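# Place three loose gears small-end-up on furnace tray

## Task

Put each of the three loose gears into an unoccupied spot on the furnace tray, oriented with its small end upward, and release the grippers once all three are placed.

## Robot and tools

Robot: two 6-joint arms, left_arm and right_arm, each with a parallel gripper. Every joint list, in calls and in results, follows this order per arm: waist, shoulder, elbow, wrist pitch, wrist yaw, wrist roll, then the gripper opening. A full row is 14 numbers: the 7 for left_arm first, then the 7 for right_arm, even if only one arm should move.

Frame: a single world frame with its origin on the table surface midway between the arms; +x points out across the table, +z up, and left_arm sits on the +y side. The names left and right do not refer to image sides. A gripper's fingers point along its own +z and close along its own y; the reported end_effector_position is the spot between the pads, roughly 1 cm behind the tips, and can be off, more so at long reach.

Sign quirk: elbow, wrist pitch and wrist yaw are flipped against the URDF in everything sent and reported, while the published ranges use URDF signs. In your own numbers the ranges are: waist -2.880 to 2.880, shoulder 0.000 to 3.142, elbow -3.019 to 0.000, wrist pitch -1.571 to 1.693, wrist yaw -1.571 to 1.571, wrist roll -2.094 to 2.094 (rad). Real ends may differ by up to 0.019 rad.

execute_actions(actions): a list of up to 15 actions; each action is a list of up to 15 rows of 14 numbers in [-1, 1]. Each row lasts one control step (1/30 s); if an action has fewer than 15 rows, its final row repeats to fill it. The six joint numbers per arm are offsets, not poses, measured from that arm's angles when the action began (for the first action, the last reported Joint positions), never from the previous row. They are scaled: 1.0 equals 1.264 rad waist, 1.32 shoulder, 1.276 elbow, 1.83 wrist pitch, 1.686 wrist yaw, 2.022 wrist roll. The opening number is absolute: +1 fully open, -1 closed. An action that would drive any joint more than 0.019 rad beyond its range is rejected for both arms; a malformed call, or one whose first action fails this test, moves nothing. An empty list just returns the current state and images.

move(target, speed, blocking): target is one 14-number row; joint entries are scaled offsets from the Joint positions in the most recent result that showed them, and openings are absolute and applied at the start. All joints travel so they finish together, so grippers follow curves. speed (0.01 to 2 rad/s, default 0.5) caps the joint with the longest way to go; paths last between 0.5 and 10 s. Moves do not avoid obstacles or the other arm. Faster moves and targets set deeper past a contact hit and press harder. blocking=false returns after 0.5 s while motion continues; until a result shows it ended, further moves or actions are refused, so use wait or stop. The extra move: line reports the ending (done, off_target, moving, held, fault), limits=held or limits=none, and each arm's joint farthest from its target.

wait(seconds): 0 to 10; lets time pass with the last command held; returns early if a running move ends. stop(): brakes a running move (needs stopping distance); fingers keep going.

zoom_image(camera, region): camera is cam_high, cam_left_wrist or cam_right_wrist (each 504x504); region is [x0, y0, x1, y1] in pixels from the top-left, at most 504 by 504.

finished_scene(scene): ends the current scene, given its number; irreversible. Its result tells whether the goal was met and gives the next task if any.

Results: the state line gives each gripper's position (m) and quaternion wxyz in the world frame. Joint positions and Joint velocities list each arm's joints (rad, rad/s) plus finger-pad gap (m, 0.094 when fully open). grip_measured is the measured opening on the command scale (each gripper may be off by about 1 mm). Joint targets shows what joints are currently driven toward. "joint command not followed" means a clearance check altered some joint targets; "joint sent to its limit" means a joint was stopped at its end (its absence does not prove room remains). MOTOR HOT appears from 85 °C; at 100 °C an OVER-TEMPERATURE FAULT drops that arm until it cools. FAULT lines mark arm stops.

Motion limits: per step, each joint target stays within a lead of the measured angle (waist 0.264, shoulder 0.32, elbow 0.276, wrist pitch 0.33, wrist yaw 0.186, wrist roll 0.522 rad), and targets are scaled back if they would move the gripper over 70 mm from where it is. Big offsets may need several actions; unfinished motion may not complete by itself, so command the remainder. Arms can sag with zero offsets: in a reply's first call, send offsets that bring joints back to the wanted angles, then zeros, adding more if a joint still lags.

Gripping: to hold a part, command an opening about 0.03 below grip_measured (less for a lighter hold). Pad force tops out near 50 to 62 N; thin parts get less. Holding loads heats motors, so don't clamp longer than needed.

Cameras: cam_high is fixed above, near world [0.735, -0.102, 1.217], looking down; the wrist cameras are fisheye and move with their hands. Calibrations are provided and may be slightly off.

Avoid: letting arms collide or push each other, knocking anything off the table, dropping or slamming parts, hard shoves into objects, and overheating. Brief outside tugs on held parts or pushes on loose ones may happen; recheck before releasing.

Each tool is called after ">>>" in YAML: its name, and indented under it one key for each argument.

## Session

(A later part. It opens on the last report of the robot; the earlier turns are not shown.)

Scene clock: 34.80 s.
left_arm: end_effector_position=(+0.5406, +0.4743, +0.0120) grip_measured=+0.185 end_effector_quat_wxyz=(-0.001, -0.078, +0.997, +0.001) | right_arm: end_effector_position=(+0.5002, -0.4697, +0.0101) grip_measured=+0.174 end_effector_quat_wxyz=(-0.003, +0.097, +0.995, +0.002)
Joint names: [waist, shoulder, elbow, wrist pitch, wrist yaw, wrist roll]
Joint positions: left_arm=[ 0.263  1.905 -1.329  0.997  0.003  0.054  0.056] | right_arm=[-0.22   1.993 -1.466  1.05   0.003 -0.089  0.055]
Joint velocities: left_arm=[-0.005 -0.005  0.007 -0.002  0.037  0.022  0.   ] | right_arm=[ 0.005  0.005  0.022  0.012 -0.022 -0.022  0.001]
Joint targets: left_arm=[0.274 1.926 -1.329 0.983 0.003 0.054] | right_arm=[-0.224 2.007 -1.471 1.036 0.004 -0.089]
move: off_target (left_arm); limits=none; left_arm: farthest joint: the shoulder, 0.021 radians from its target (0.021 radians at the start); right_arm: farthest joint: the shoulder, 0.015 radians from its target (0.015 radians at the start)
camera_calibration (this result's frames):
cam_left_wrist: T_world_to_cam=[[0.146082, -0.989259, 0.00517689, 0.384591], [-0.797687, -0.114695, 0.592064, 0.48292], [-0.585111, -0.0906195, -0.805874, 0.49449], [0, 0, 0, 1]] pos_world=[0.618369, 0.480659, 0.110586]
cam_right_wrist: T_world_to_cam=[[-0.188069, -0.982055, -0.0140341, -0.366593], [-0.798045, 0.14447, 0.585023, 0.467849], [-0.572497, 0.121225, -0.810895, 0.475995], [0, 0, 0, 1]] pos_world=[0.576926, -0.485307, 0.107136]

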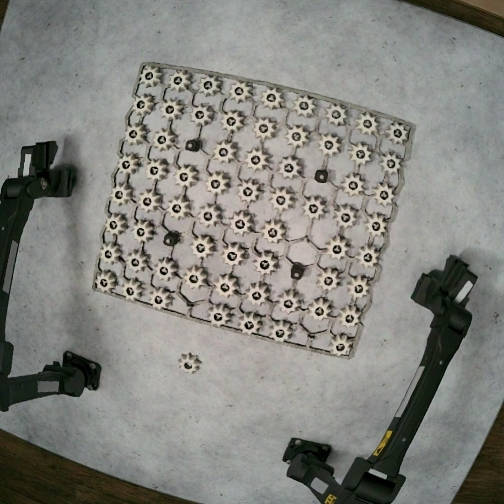

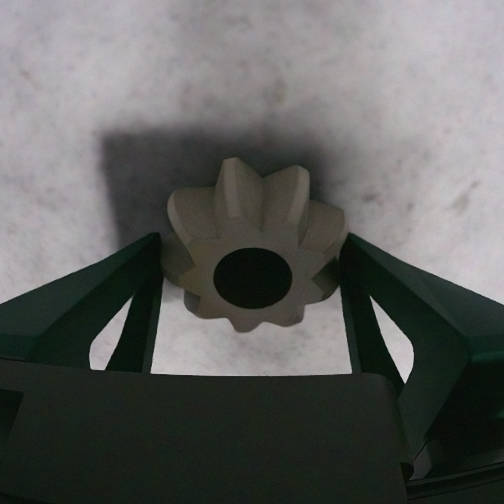

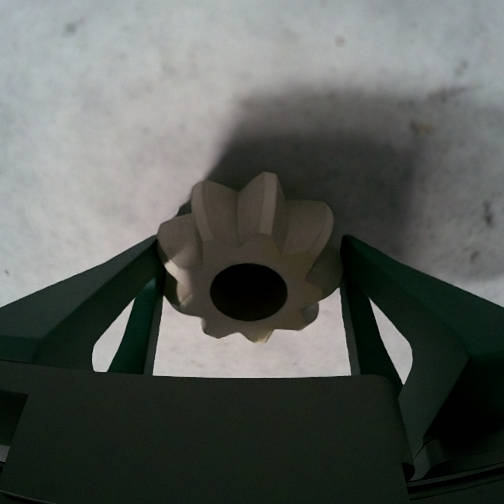

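>>> move:
  target: [0.009,-0.068,-0.074,0.066,0,0,0.13, -0.003,-0.0666,-0.074,0.063,0,0,0.12]
  speed: 0.25

Scene clock: 36.33 s.
left_arm: end_effector_position=(+0.5365, +0.4734, +0.0516) grip_measured=+0.185 end_effector_quat_wxyz=(-0.010, -0.078, +0.997, +0.000) | right_arm: end_effector_position=(+0.4972, -0.4688, +0.0518) grip_measured=+0.174 end_effector_quat_wxyz=(-0.009, +0.097, +0.995, +0.003)
Joint names: [waist, shoulder, elbow, wrist pitch, wrist yaw, wrist roll]
Joint positions: left_arm=[ 0.263  1.853 -1.369  1.106  0.003  0.054  0.056] | right_arm=[-0.22   1.942 -1.507  1.154  0.003 -0.089  0.055]
Joint velocities: left_arm=[-0.005  0.005  0.007  0.037  0.066 -0.007  0.001] | right_arm=[-0.005  0.024 -0.012  0.002  0.022  0.066 -0.   ]
Joint targets: left_arm=[0.274 1.816 -1.424 1.118 0.003 0.054] | right_arm=[-0.224 1.905 -1.560 1.166 0.003 -0.089]
move: off_target (left_arm, right_arm); limits=none; left_arm: farthest joint: the elbow, 0.054 radians from its target (0.094 radians at the start); right_arm: farthest joint: the elbow, 0.054 radians from its target (0.095 radians at the start)
camera_calibration (this result's frames):
cam_left_wrist: T_world_to_cam=[[0.146178, -0.989239, 0.00625921, 0.384005], [-0.787631, -0.112554, 0.60578, 0.449027], [-0.598556, -0.0934816, -0.795608, 0.531914], [0, 0, 0, 1]] pos_world=[0.615915, 0.480137, 0.14878]
cam_right_wrist: T_world_to_cam=[[-0.188235, -0.982007, -0.0151322, -0.365558], [-0.791347, 0.142527, 0.594522, 0.436251], [-0.581668, 0.123885, -0.803937, 0.513385], [0, 0, 0, 1]] pos_world=[0.575035, -0.484759, 0.147837]

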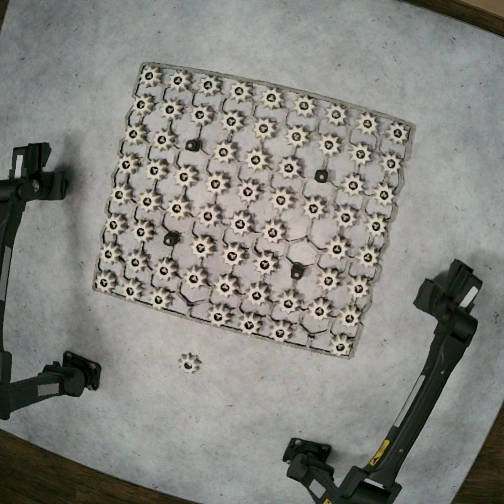

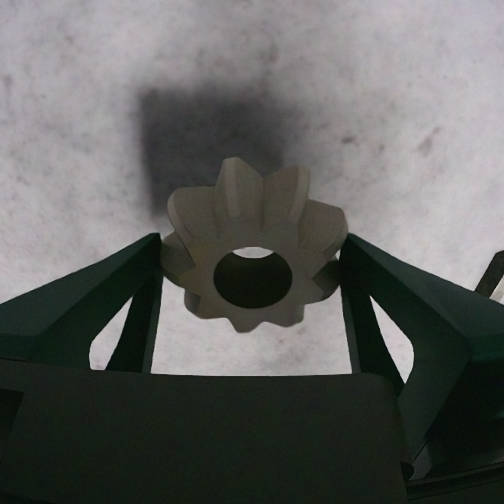

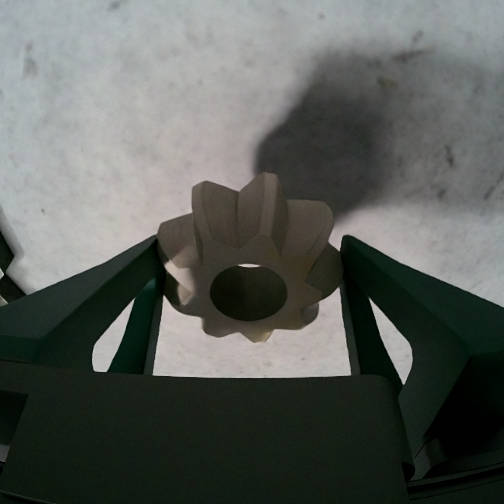

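>>> move:
  target: [0.009,-0.332,0.185,0.087,0,0,0.13, 0,0.039,-0.289,0.153,0,-0.2,0.12]
  speed: 0.7

>>> execute_actions:
  actions: []

Scene clock: 39.37 s.
left_arm: end_effector_position=(+0.4147, +0.4475, +0.1585) grip_measured=+0.185 end_effector_quat_wxyz=(+0.009, -0.078, +0.997, +0.003) | right_arm: end_effector_position=(+0.5419, -0.4818, +0.1392) grip_measured=+0.174 end_effector_quat_wxyz=(-0.008, -0.100, +0.995, +0.005)
Joint names: [waist, shoulder, elbow, wrist pitch, wrist yaw, wrist roll]
Joint positions: left_arm=[ 0.263  1.418 -1.124  1.258  0.003  0.054  0.056] | right_arm=[-0.22   1.992 -1.825  1.422  0.003 -0.483  0.055]
Joint velocities: left_arm=[-0.015 -0.015 -0.007 -0.007  0.022  0.051 -0.   ] | right_arm=[-0.005 -0.005 -0.002  0.027  0.022 -0.051 -0.001]
Joint targets: left_arm=[0.274 1.415 -1.133 1.265 0.003 0.054] | right_arm=[-0.220 1.994 -1.875 1.434 0.003 -0.493]
move: off_target (right_arm); limits=none; left_arm: farthest joint: the waist, 0.011 radians from its target (0.011 radians at the start); right_arm: farthest joint: the elbow, 0.051 radians from its target (0.369 radians at the start)
camera_calibration (this result's frames):
cam_left_wrist: T_world_to_cam=[[0.145992, -0.989278, 0.00390023, 0.375956], [-0.809234, -0.117153, 0.575687, 0.301134], [-0.569058, -0.0872021, -0.817661, 0.530088], [0, 0, 0, 1]] pos_world=[0.490452, 0.453429, 0.258607]
cam_right_wrist: T_world_to_cam=[[0.203213, -0.978902, -0.0213413, -0.578322], [-0.787021, -0.176269, 0.591209, 0.266035], [-0.582497, -0.103345, -0.806236, 0.502617], [0, 0, 0, 1]] pos_world=[0.619671, -0.467284, 0.235603]

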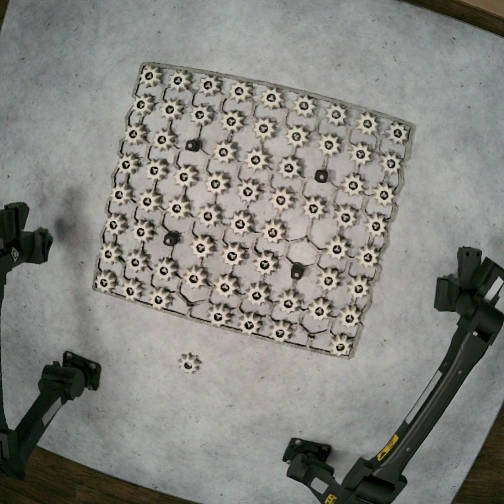

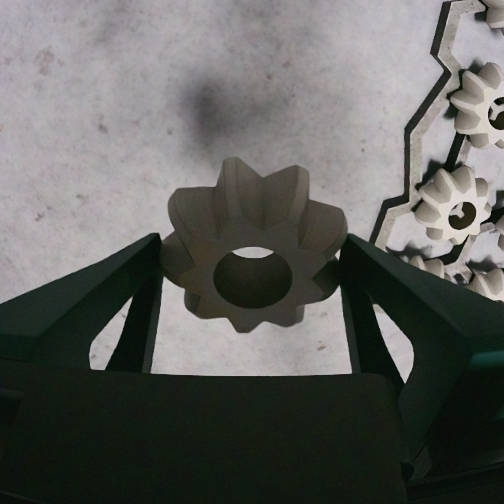

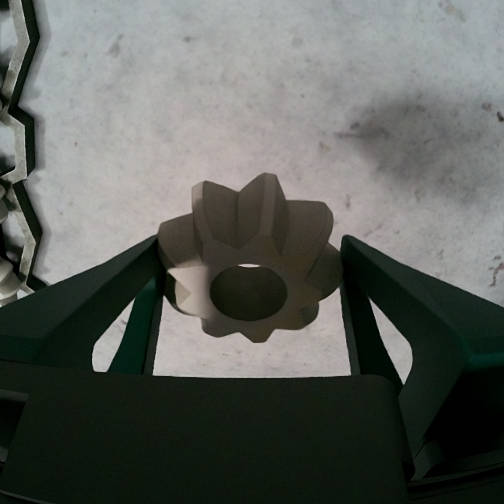

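Scene clock: 39.37 s.
left_arm: end_effector_position=(+0.4147, +0.4475, +0.1585) grip_measured=+0.185 end_effector_quat_wxyz=(+0.009, -0.078, +0.997, +0.003) | right_arm: end_effector_position=(+0.5419, -0.4818, +0.1392) grip_measured=+0.174 end_effector_quat_wxyz=(-0.008, -0.100, +0.995, +0.005)
Joint names: [waist, shoulder, elbow, wrist pitch, wrist yaw, wrist roll]
Joint positions: left_arm=[ 0.263  1.418 -1.124  1.258  0.003  0.054  0.056] | right_arm=[-0.22   1.992 -1.825  1.422  0.003 -0.483  0.055]
Joint velocities: left_arm=[-0.015 -0.015 -0.007 -0.007  0.022  0.051 -0.   ] | right_arm=[-0.005 -0.005 -0.002  0.027  0.022 -0.051 -0.001]
Joint targets: left_arm=[0.274 1.415 -1.133 1.265 0.003 0.054] | right_arm=[-0.220 1.994 -1.875 1.434 0.003 -0.493]
camera_calibration (this result's frames):
cam_left_wrist: T_world_to_cam=[[0.145992, -0.989278, 0.00390023, 0.375956], [-0.809234, -0.117153, 0.575687, 0.301134], [-0.569058, -0.0872021, -0.817661, 0.530088], [0, 0, 0, 1]] pos_world=[0.490452, 0.453429, 0.258607]
cam_right_wrist: T_world_to_cam=[[0.203213, -0.978902, -0.0213413, -0.578322], [-0.787021, -0.176269, 0.591209, 0.266035], [-0.582497, -0.103345, -0.806236, 0.502617], [0, 0, 0, 1]] pos_world=[0.619671, -0.467284, 0.235603]

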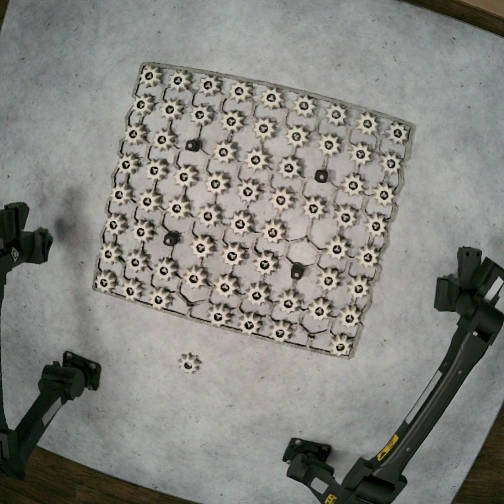

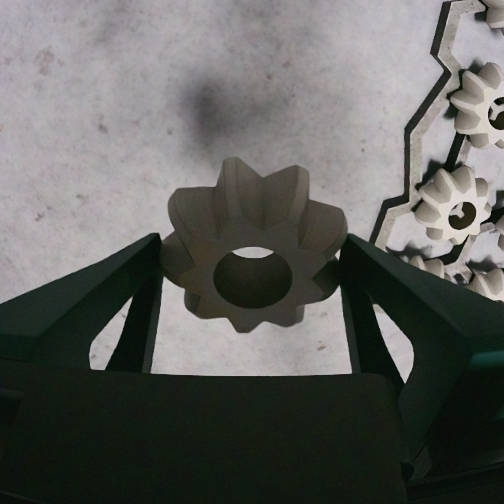

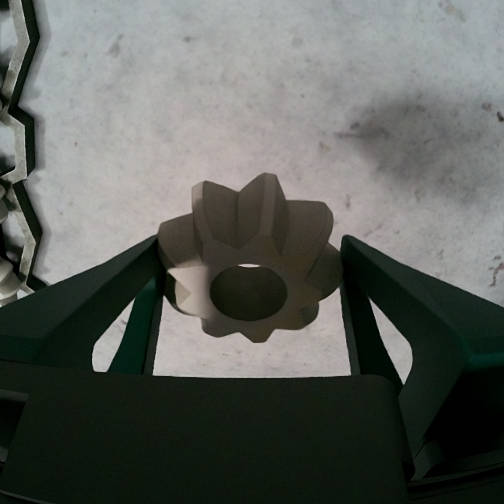

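>>> move:
  target: [-0.779,0,0,0,0,0,0.13, 0.445,0,-0.04,0,0,0,0.12]
  speed: 0.8

Scene clock: 41.90 s.
left_arm: end_effector_position=(+0.3033, +0.0819, +0.1553) grip_measured=+0.186 end_effector_quat_wxyz=(+0.005, +0.408, +0.913, -0.001) | right_arm: end_effector_position=(+0.5371, -0.1406, +0.1339) grip_measured=+0.174 end_effector_quat_wxyz=(-0.016, -0.375, +0.927, +0.003)
Joint names: [waist, shoulder, elbow, wrist pitch, wrist yaw, wrist roll]
Joint positions: left_arm=[-0.733  1.418 -1.115  1.258  0.001  0.054  0.056] | right_arm=[ 0.348  1.992 -1.811  1.422  0.004 -0.483  0.055]
Joint velocities: left_arm=[-0.005  0.005  0.007 -0.012  0.051  0.007  0.001] | right_arm=[-0.015 -0.015 -0.007  0.022  0.037  0.007  0.001]
Joint targets: left_arm=[-0.722 1.418 -1.124 1.258 0.003 0.054] | right_arm=[0.342 1.992 -1.876 1.422 0.003 -0.483]
move: off_target (right_arm); limits=none; left_arm: farthest joint: the waist, 0.011 radians from its target (0.985 radians at the start); right_arm: farthest joint: the elbow, 0.065 radians from its target (0.051 radians at the start)
camera_calibration (this result's frames):
cam_left_wrist: T_world_to_cam=[[-0.750933, -0.660347, 0.00635794, 0.275294], [-0.53387, 0.612716, 0.58272, 0.025677], [-0.388693, 0.434189, -0.812648, 0.334022], [0, 0, 0, 1]] pos_world=[0.350268, 0.0210285, 0.25473]
cam_right_wrist: T_world_to_cam=[[0.697841, -0.715693, -0.0282895, -0.471218], [-0.560259, -0.570039, 0.600971, 0.147074], [-0.446237, -0.403533, -0.79877, 0.414417], [0, 0, 0, 1]] pos_world=[0.596163, -0.0861786, 0.229306]

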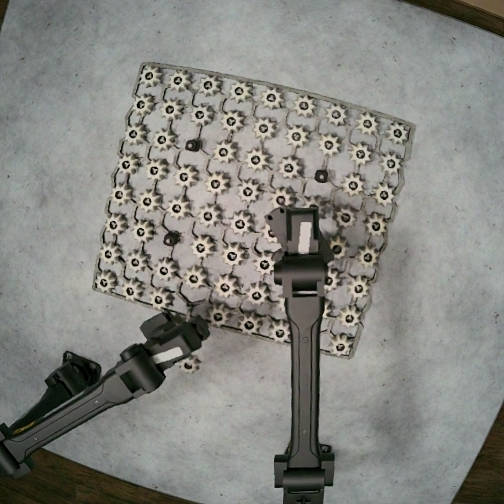

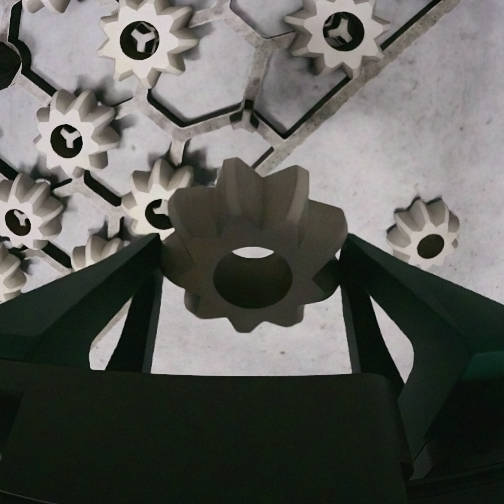

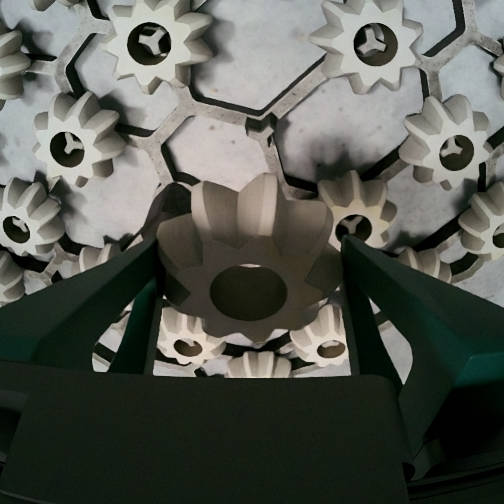

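>>> zoom_image:
  camera: "cam_left_wrist"
  region: [170, 50, 330, 210]

>>> zoom_image:
  camera: "cam_right_wrist"
  region: [180, 50, 340, 210]

Region (170, 50, 330, 210) of cam_left_wrist's 504x504 image, scaled by 3.150, with more detail than that image has.

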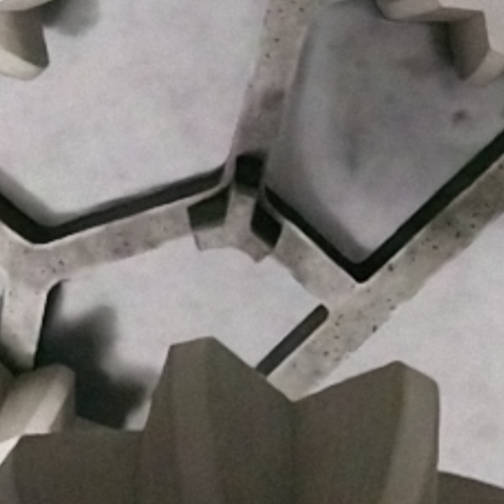

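Region (180, 50, 340, 210) of cam_right_wrist's 504x504 image, scaled by 3.150, with more detail than that image has.

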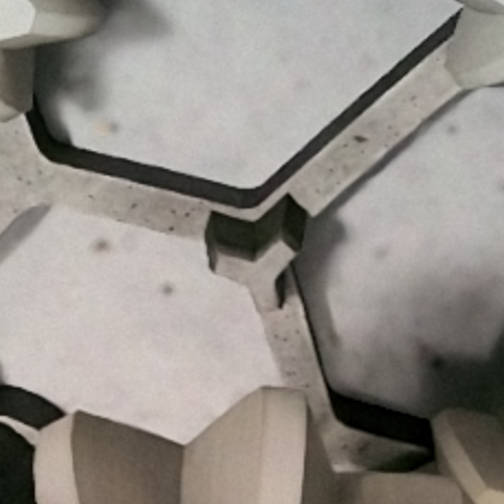

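>>> zoom_image:
  camera: "cam_right_wrist"
  region: [230, 100, 290, 160]

>>> zoom_image:
  camera: "cam_left_wrist"
  region: [216, 90, 276, 150]

Region (230, 100, 290, 160) of cam_right_wrist's 504x504 image, scaled by 8.400, with more detail than that image has.

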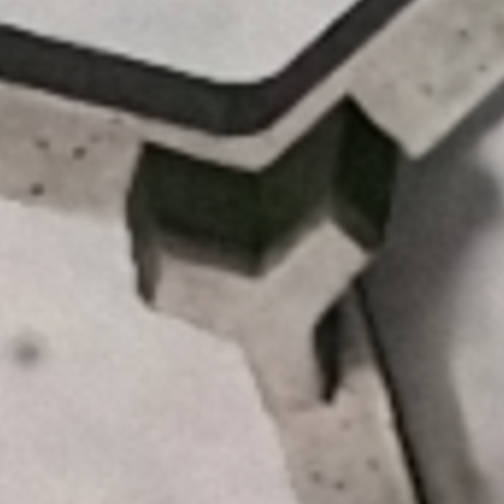

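Region (216, 90, 276, 150) of cam_left_wrist's 504x504 image, scaled by 8.400, with more detail than that image has.

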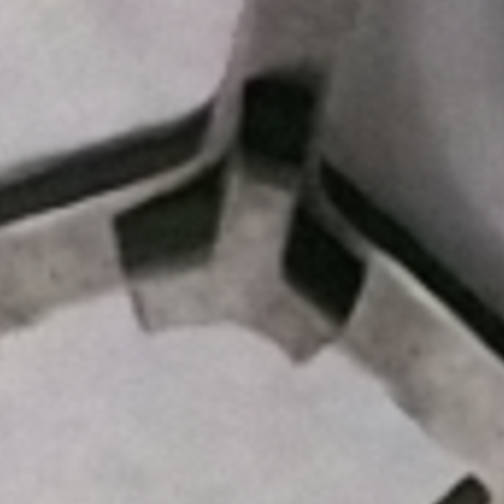

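>>> move:
  target: [0.015,0.107,0.1105,-0.147,0,0,0.13, -0.008,0.045,0.1036,-0.1216,0,0,0.12]
  speed: 0.25

Scene clock: 49.00 s.
left_arm: end_effector_position=(+0.3031, +0.0861, +0.0517) grip_measured=+0.186 end_effector_quat_wxyz=(-0.011, +0.405, +0.914, +0.005) | right_arm: end_effector_position=(+0.5346, -0.1414, +0.0454) grip_measured=+0.174 end_effector_quat_wxyz=(-0.013, -0.375, +0.927, +0.003)
Joint names: [waist, shoulder, elbow, wrist pitch, wrist yaw, wrist roll]
Joint positions: left_arm=[-0.726  1.555 -0.964  1.004  0.001  0.054  0.056] | right_arm=[ 0.348  2.05  -1.664  1.212  0.003 -0.483  0.055]
Joint velocities: left_arm=[-0.005 -0.005  0.012 -0.002  0.022 -0.007  0.   ] | right_arm=[ 0.005 -0.005  0.012 -0.017  0.022  0.007 -0.   ]
Joint targets: left_arm=[-0.714 1.559 -0.974 0.990 0.001 0.054] | right_arm=[0.338 2.052 -1.679 1.199 0.004 -0.483]
move: done; limits=none; left_arm: farthest joint: the wrist pitch, 0.015 radians from its target (0.269 radians at the start); right_arm: farthest joint: the elbow, 0.015 radians from its target (0.133 radians at the start)
camera_calibration (this result's frames):
cam_left_wrist: T_world_to_cam=[[-0.745955, -0.665943, 0.00842651, 0.277479], [-0.524385, 0.595095, 0.609002, 0.0806152], [-0.410575, 0.449869, -0.793124, 0.252227], [0, 0, 0, 1]] pos_world=[0.352818, 0.0233423, 0.148614]
cam_right_wrist: T_world_to_cam=[[0.697971, -0.71566, -0.0258108, -0.472722], [-0.562949, -0.570599, 0.597917, 0.199891], [-0.442633, -0.402799, -0.801142, 0.340562], [0, 0, 0, 1]] pos_world=[0.593219, -0.0870729, 0.141119]

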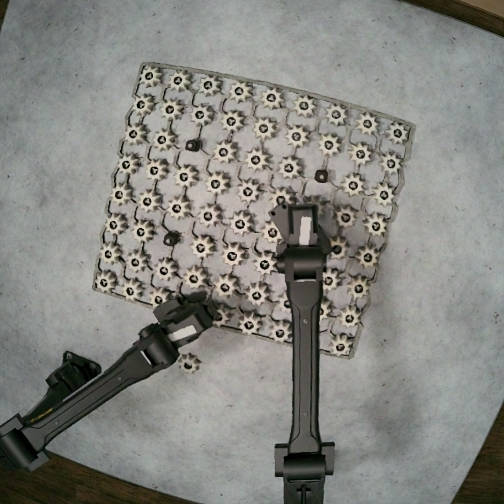

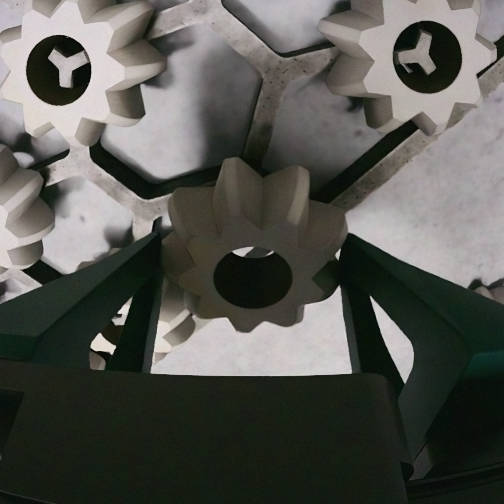

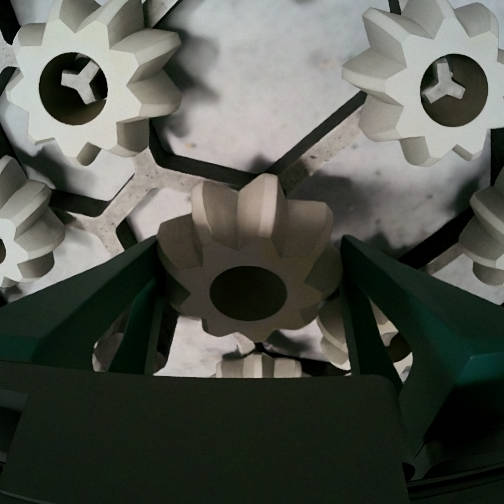

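>>> zoom_image:
  camera: "cam_left_wrist"
  region: [15, 20, 115, 120]

>>> zoom_image:
  camera: "cam_left_wrist"
  region: [370, 5, 470, 105]

>>> zoom_image:
  camera: "cam_left_wrist"
  region: [200, 220, 300, 320]

Region (15, 20, 115, 120) of cam_left_wrist's 504x504 image, scaled by 5.040, with more detail than that image has.

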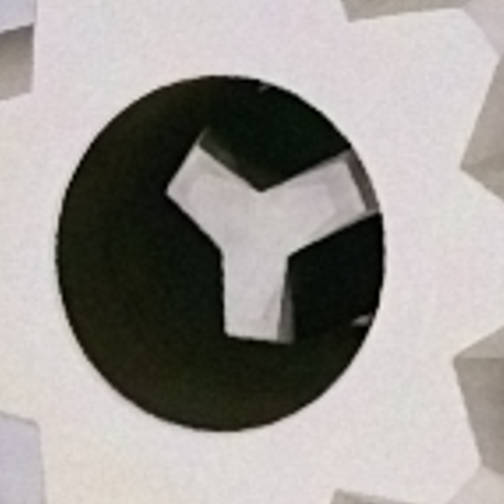

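Region (370, 5, 470, 105) of cam_left_wrist's 504x504 image, scaled by 5.040, with more detail than that image has.

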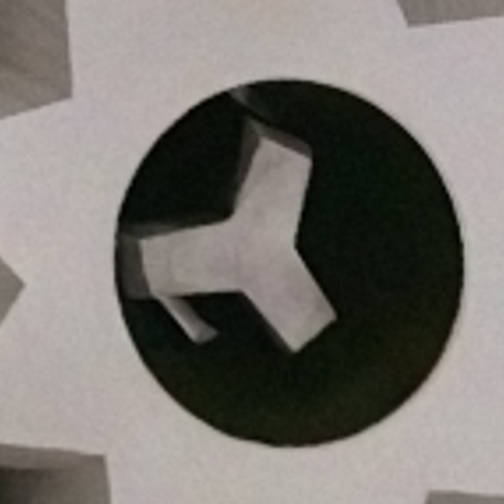

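Region (200, 220, 300, 320) of cam_left_wrist's 504x504 image, scaled by 5.040, with more detail than that image has.

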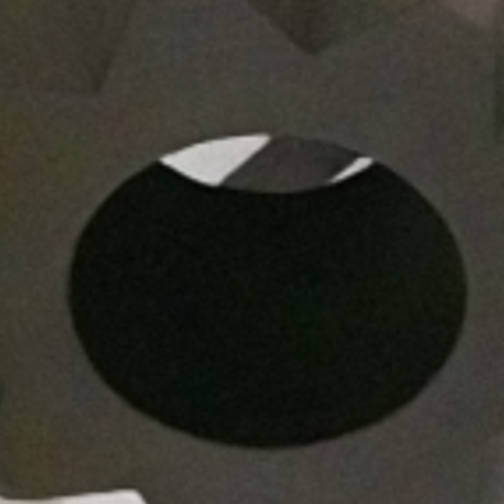

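>>> zoom_image:
  camera: "cam_right_wrist"
  region: [25, 35, 125, 135]

>>> zoom_image:
  camera: "cam_right_wrist"
  region: [400, 40, 500, 140]

>>> zoom_image:
  camera: "cam_right_wrist"
  region: [200, 240, 300, 340]

Region (25, 35, 125, 135) of cam_right_wrist's 504x504 image, scaled by 5.040, with more detail than that image has.

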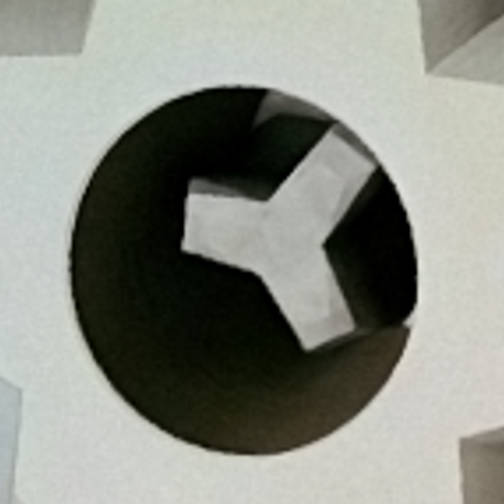

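Region (400, 40, 500, 140) of cam_right_wrist's 504x504 image, scaled by 5.040, with more detail than that image has.

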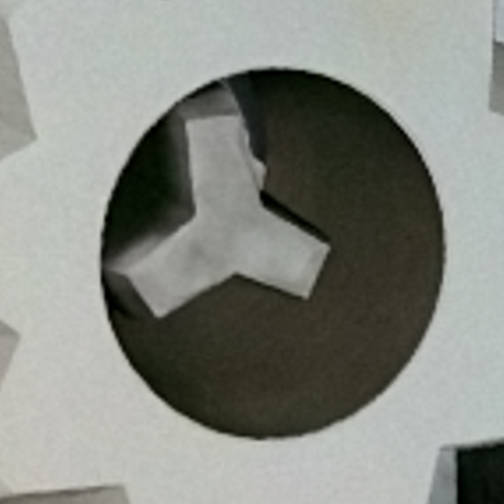

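Region (200, 240, 300, 340) of cam_right_wrist's 504x504 image, scaled by 5.040, with more detail than that image has.

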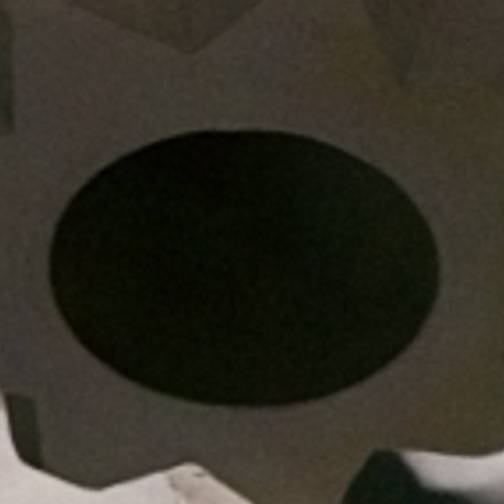

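>>> move:
  target: [0.012,0.003,0.003,-0.028,0,0,0.13, -0.012,-0.034,0,-0.020,0,0,0.12]
  speed: 0.05

Scene clock: 56.10 s.
left_arm: end_effector_position=(+0.3078, +0.0832, +0.0492) grip_measured=+0.186 end_effector_quat_wxyz=(+0.003, +0.403, +0.915, -0.000) | right_arm: end_effector_position=(+0.5366, -0.1430, +0.0412) grip_measured=+0.174 end_effector_quat_wxyz=(-0.007, -0.373, +0.928, +0.002)
Joint names: [waist, shoulder, elbow, wrist pitch, wrist yaw, wrist roll]
Joint positions: left_arm=[-0.723  1.555 -0.956  0.967  0.001  0.054  0.056] | right_arm=[ 0.344  2.05  -1.652  1.187  0.003 -0.483  0.055]
Joint velocities: left_arm=[-0.015  0.015  0.007  0.012  0.11  -0.007  0.   ] | right_arm=[-0.005  0.005 -0.012  0.002 -0.037 -0.037 -0.001]
Joint targets: left_arm=[-0.711 1.559 -0.960 0.952 0.001 0.054] | right_arm=[0.333 2.006 -1.664 1.175 0.004 -0.483]
move: off_target (right_arm); limits=none; left_arm: farthest joint: the wrist pitch, 0.015 radians from its target (0.051 radians at the start); right_arm: farthest joint: the shoulder, 0.045 radians from its target (0.045 radians at the start)
camera_calibration (this result's frames):
cam_left_wrist: T_world_to_cam=[[-0.744073, -0.668066, 0.00662295, 0.278745], [-0.538402, 0.605467, 0.586117, 0.0909136], [-0.395575, 0.432548, -0.810199, 0.251165], [0, 0, 0, 1]] pos_world=[0.355709, 0.0225338, 0.148362]
cam_right_wrist: T_world_to_cam=[[0.695794, -0.71797, -0.0197391, -0.474762], [-0.572296, -0.570807, 0.588776, 0.208005], [-0.433991, -0.39837, -0.808056, 0.333684], [0, 0, 0, 1]] pos_world=[0.594193, -0.0892049, 0.137796]

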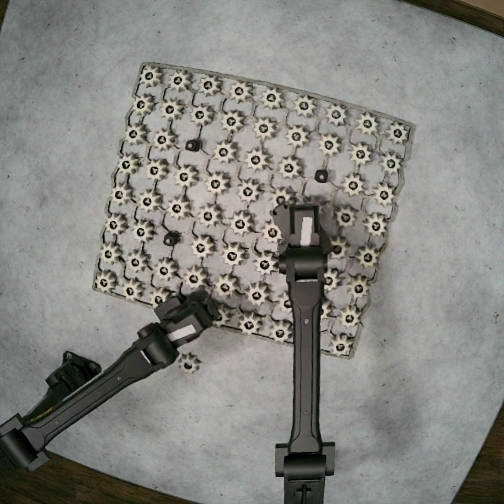

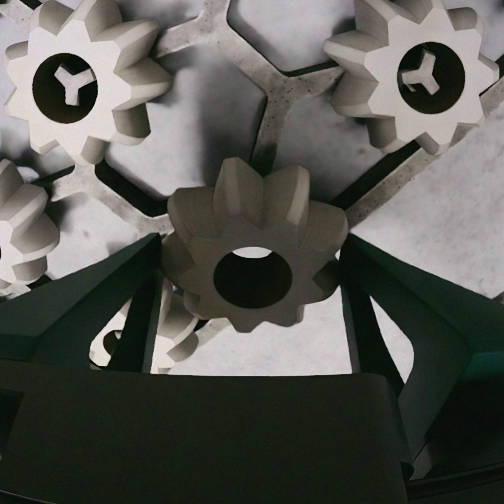

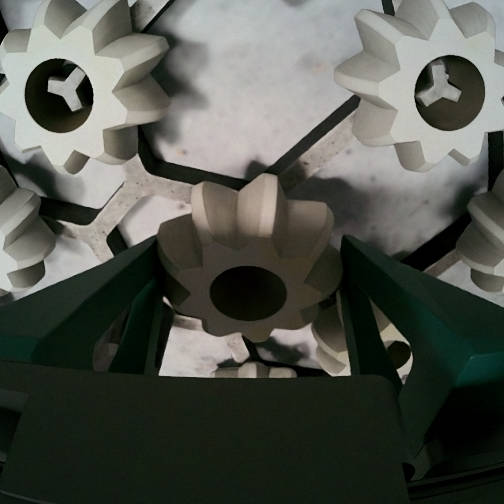

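>>> zoom_image:
  camera: "cam_left_wrist"
  region: [15, 35, 115, 135]

>>> zoom_image:
  camera: "cam_left_wrist"
  region: [380, 25, 480, 125]

>>> zoom_image:
  camera: "cam_right_wrist"
  region: [10, 45, 110, 145]

>>> zoom_image:
  camera: "cam_right_wrist"
  region: [400, 45, 500, 145]

Region (15, 35, 115, 135) of cam_left_wrist's 504x504 image, scaled by 5.040, with more detail than that image has.

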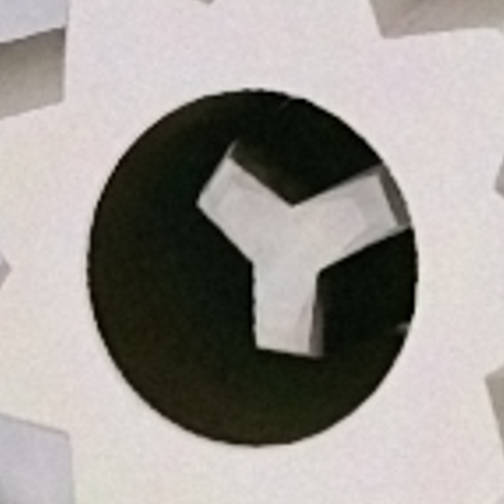

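Region (380, 25, 480, 125) of cam_left_wrist's 504x504 image, scaled by 5.040, with more detail than that image has.

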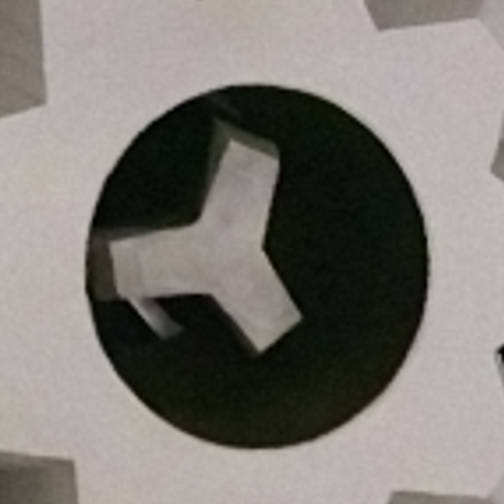

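Region (10, 45, 110, 145) of cam_right_wrist's 504x504 image, scaled by 5.040, with more detail than that image has.

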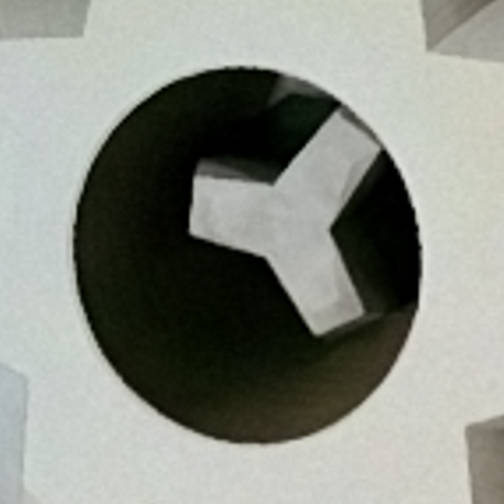

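Region (400, 45, 500, 145) of cam_right_wrist's 504x504 image, scaled by 5.040, with more detail than that image has.

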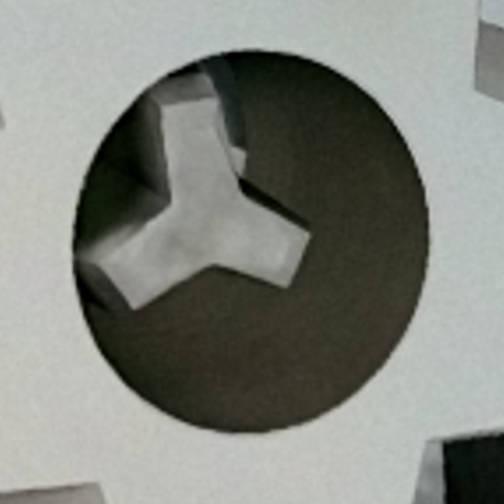

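>>> move:
  target: [0.009,0.003,-0.003,0.0137,0,0,0.13, -0.0106,0,-0.009,-0.0066,0,0,0.12]
  speed: 0.03

Scene clock: 60.67 s.
left_arm: end_effector_position=(+0.3041, +0.0869, +0.0473) grip_measured=+0.186 end_effector_quat_wxyz=(-0.005, +0.403, +0.915, +0.003) | right_arm: end_effector_position=(+0.5365, -0.1433, +0.0405) grip_measured=+0.174 end_effector_quat_wxyz=(-0.007, -0.373, +0.928, +0.002)
Joint names: [waist, shoulder, elbow, wrist pitch, wrist yaw, wrist roll]
Joint positions: left_arm=[-0.723  1.555 -0.95   0.977  0.001  0.054  0.056] | right_arm=[ 0.344  2.05  -1.65   1.185  0.003 -0.483  0.055]
Joint velocities: left_arm=[-0.015 -0.005  0.007 -0.017  0.051 -0.066 -0.001] | right_arm=[-0.005 -0.005 -0.007  0.002  0.037 -0.022 -0.   ]
Joint targets: left_arm=[-0.711 1.559 -0.960 0.992 0.001 0.054] | right_arm=[0.331 2.050 -1.664 1.175 0.003 -0.483]
move: done; limits=none; left_arm: farthest joint: the wrist pitch, 0.015 radians from its target (0.025 radians at the start); right_arm: farthest joint: the waist, 0.013 radians from its target (0.014 radians at the start)
camera_calibration (this result's frames):
cam_left_wrist: T_world_to_cam=[[-0.743991, -0.668146, 0.00763371, 0.27836], [-0.531626, 0.598817, 0.598993, 0.0856882], [-0.404786, 0.441587, -0.800718, 0.248109], [0, 0, 0, 1]] pos_world=[0.353082, 0.0251115, 0.145214]
cam_right_wrist: T_world_to_cam=[[0.695527, -0.718234, -0.0195605, -0.474793], [-0.57273, -0.570651, 0.588505, 0.208443], [-0.433846, -0.398118, -0.808257, 0.332947], [0, 0, 0, 1]] pos_world=[0.594061, -0.0895116, 0.13715]

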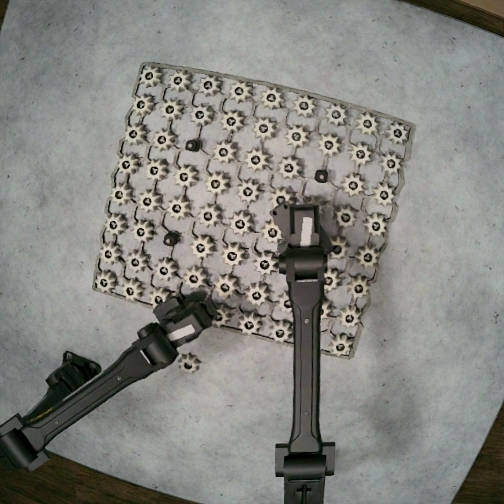

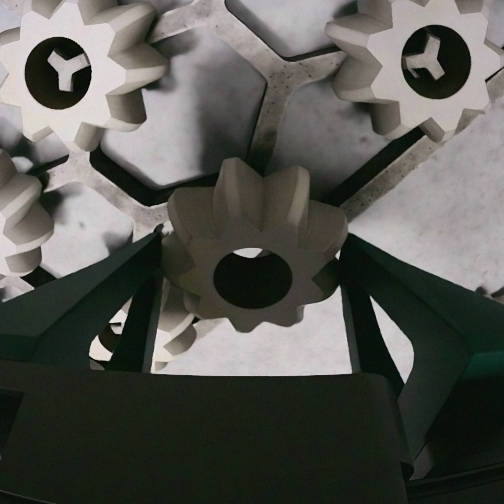

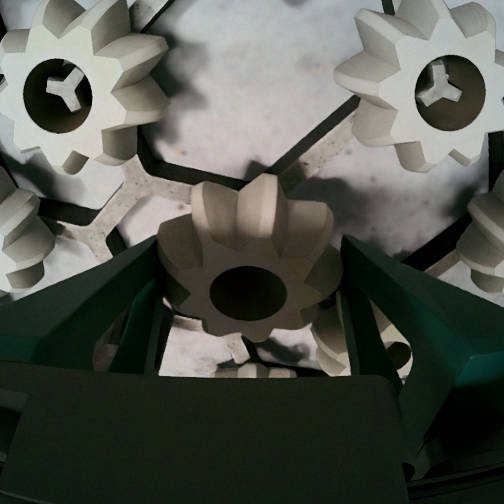

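>>> move:
  target: [0.009,0.022,0.002,-0.024,0,0,0.13, -0.015,0,-0.011,-0.0055,0,0,0.12]
  speed: 0.05

Scene clock: 63.07 s.
left_arm: end_effector_position=(+0.3060, +0.0850, +0.0383) grip_measured=+0.186 end_effector_quat_wxyz=(-0.002, +0.403, +0.915, +0.002) | right_arm: end_effector_position=(+0.5371, -0.1453, +0.0400) grip_measured=+0.174 end_effector_quat_wxyz=(-0.006, -0.372, +0.928, +0.002)
Joint names: [waist, shoulder, elbow, wrist pitch, wrist yaw, wrist roll]
Joint positions: left_arm=[-0.723  1.573 -0.943  0.946  0.001  0.054  0.056] | right_arm=[ 0.34   2.05  -1.649  1.182  0.003 -0.483  0.055]
Joint velocities: left_arm=[-0.015 -0.005 -0.002 -0.022  0.051 -0.007 -0.   ] | right_arm=[ 0.005 -0.005  0.007  0.002  0.007  0.051  0.   ]
Joint targets: left_arm=[-0.711 1.584 -0.947 0.933 0.001 0.054] | right_arm=[0.325 2.050 -1.664 1.175 0.003 -0.483]
move: done; limits=none; left_arm: farthest joint: the wrist pitch, 0.013 radians from its target (0.044 radians at the start); right_arm: farthest joint: the waist, 0.015 radians from its target (0.019 radians at the start)
camera_calibration (this result's frames):
cam_left_wrist: T_world_to_cam=[[-0.744022, -0.668116, 0.00727294, 0.278616], [-0.534063, 0.601209, 0.594412, 0.0939218], [-0.401508, 0.438371, -0.804128, 0.241862], [0, 0, 0, 1]] pos_world=[0.354566, 0.0236557, 0.136633]
cam_right_wrist: T_world_to_cam=[[0.693078, -0.720611, -0.0190246, -0.475714], [-0.575333, -0.568866, 0.587694, 0.209679], [-0.434321, -0.396372, -0.80886, 0.332526], [0, 0, 0, 1]] pos_world=[0.594765, -0.0917219, 0.13669]

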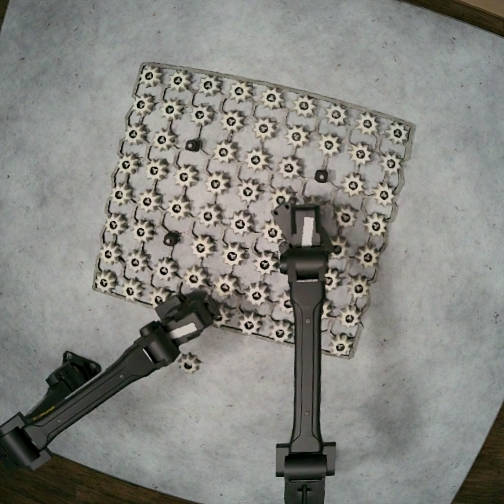

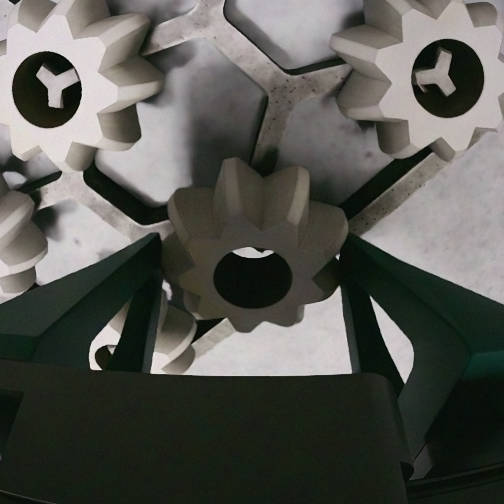

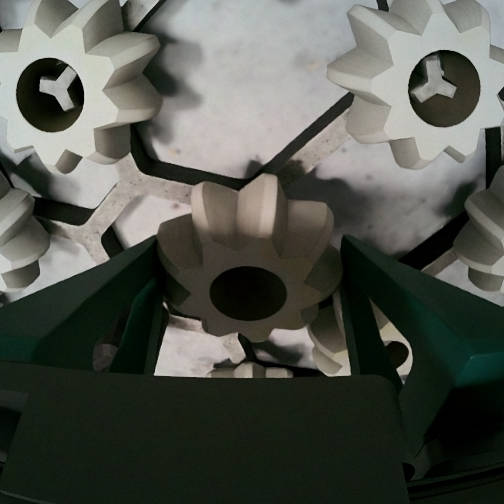

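>>> zoom_image:
  camera: "cam_left_wrist"
  region: [200, 220, 300, 320]

Region (200, 220, 300, 320) of cam_left_wrist's 504x504 image, scaled by 5.040, with more detail than that image has.

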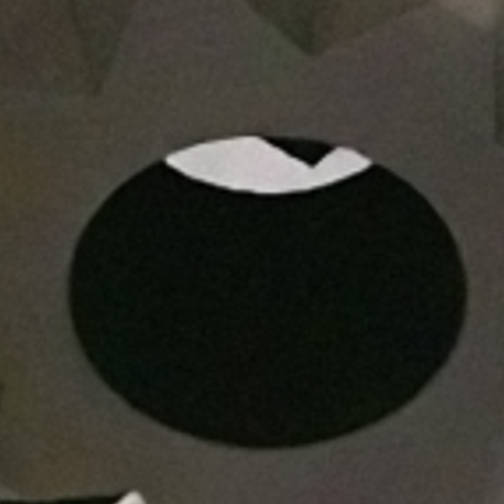

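>>> move:
  target: [0.009,0.018,0.0043,-0.0194,0,0,0.13, -0.006,0.0194,-0.0016,-0.0186,0,0,0.12]
  speed: 0.05

Scene clock: 64.93 s.
left_arm: end_effector_position=(+0.3063, +0.0847, +0.0311) grip_measured=+0.186 end_effector_quat_wxyz=(-0.001, +0.403, +0.915, +0.001) | right_arm: end_effector_position=(+0.5380, -0.1445, +0.0276) grip_measured=+0.174 end_effector_quat_wxyz=(-0.007, -0.372, +0.928, +0.004)
Joint names: [waist, shoulder, elbow, wrist pitch, wrist yaw, wrist roll]
Joint positions: left_arm=[-0.723  1.584 -0.934  0.923  0.001  0.054  0.056] | right_arm=[ 0.34   2.067 -1.642  1.159  0.006 -0.483  0.055]
Joint velocities: left_arm=[-0.024 -0.015  0.002  0.007  0.037  0.007 -0.   ] | right_arm=[-0.005  0.005  0.002 -0.007 -0.007  0.037 -0.001]
Joint targets: left_arm=[-0.711 1.596 -0.938 0.911 0.001 0.054] | right_arm=[0.333 2.076 -1.651 1.148 0.003 -0.483]
move: done; limits=none; left_arm: farthest joint: the wrist pitch, 0.013 radians from its target (0.036 radians at the start); right_arm: farthest joint: the wrist pitch, 0.011 radians from its target (0.034 radians at the start)
camera_calibration (this result's frames):
cam_left_wrist: T_world_to_cam=[[-0.744035, -0.668102, 0.00710449, 0.278703], [-0.535193, 0.602319, 0.592267, 0.0988374], [-0.399974, 0.436865, -0.80571, 0.236072], [0, 0, 0, 1]] pos_world=[0.354685, 0.0235391, 0.129687]
cam_right_wrist: T_world_to_cam=[[0.693015, -0.72059, -0.0219191, -0.475947], [-0.574275, -0.570169, 0.587465, 0.217173], [-0.435819, -0.394534, -0.808953, 0.324283], [0, 0, 0, 1]] pos_world=[0.595884, -0.0911959, 0.124316]

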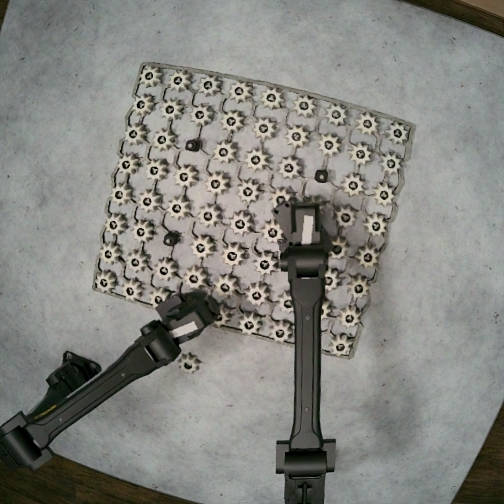

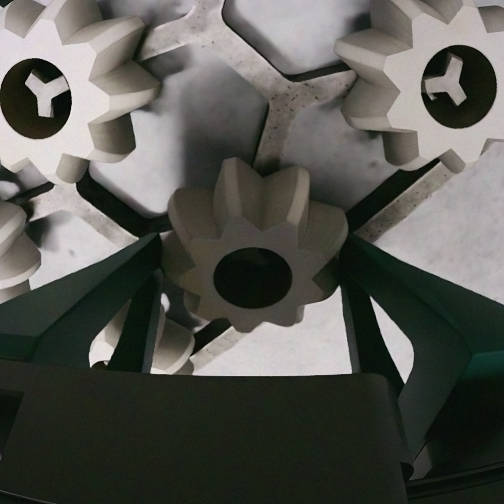

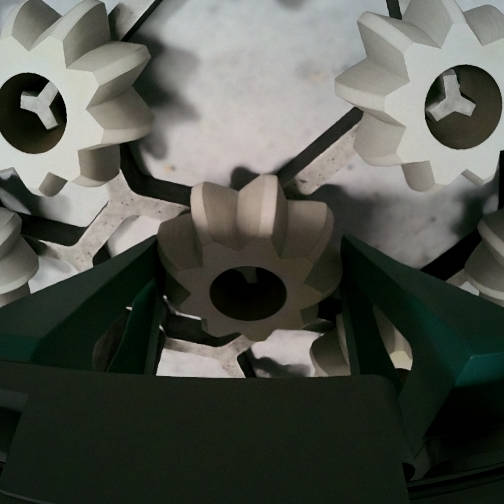

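>>> zoom_image:
  camera: "cam_left_wrist"
  region: [200, 220, 300, 320]

>>> zoom_image:
  camera: "cam_right_wrist"
  region: [200, 240, 300, 340]

Region (200, 220, 300, 320) of cam_left_wrist's 504x504 image, scaled by 5.040, with more detail than that image has.

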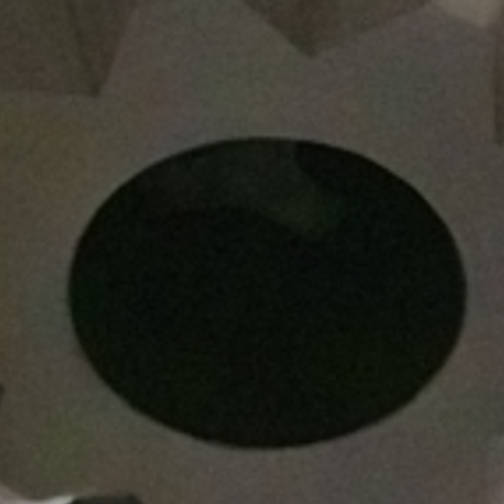

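Region (200, 240, 300, 340) of cam_right_wrist's 504x504 image, scaled by 5.040, with more detail than that image has.

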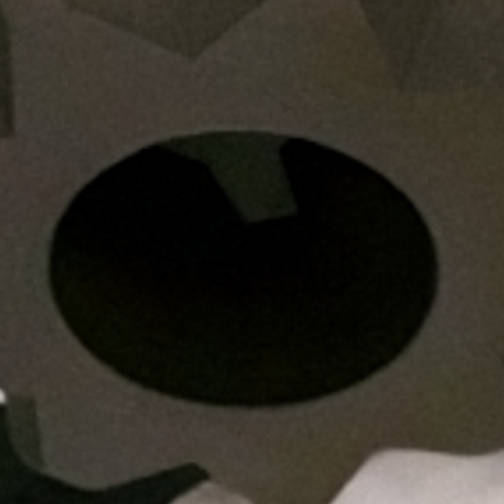

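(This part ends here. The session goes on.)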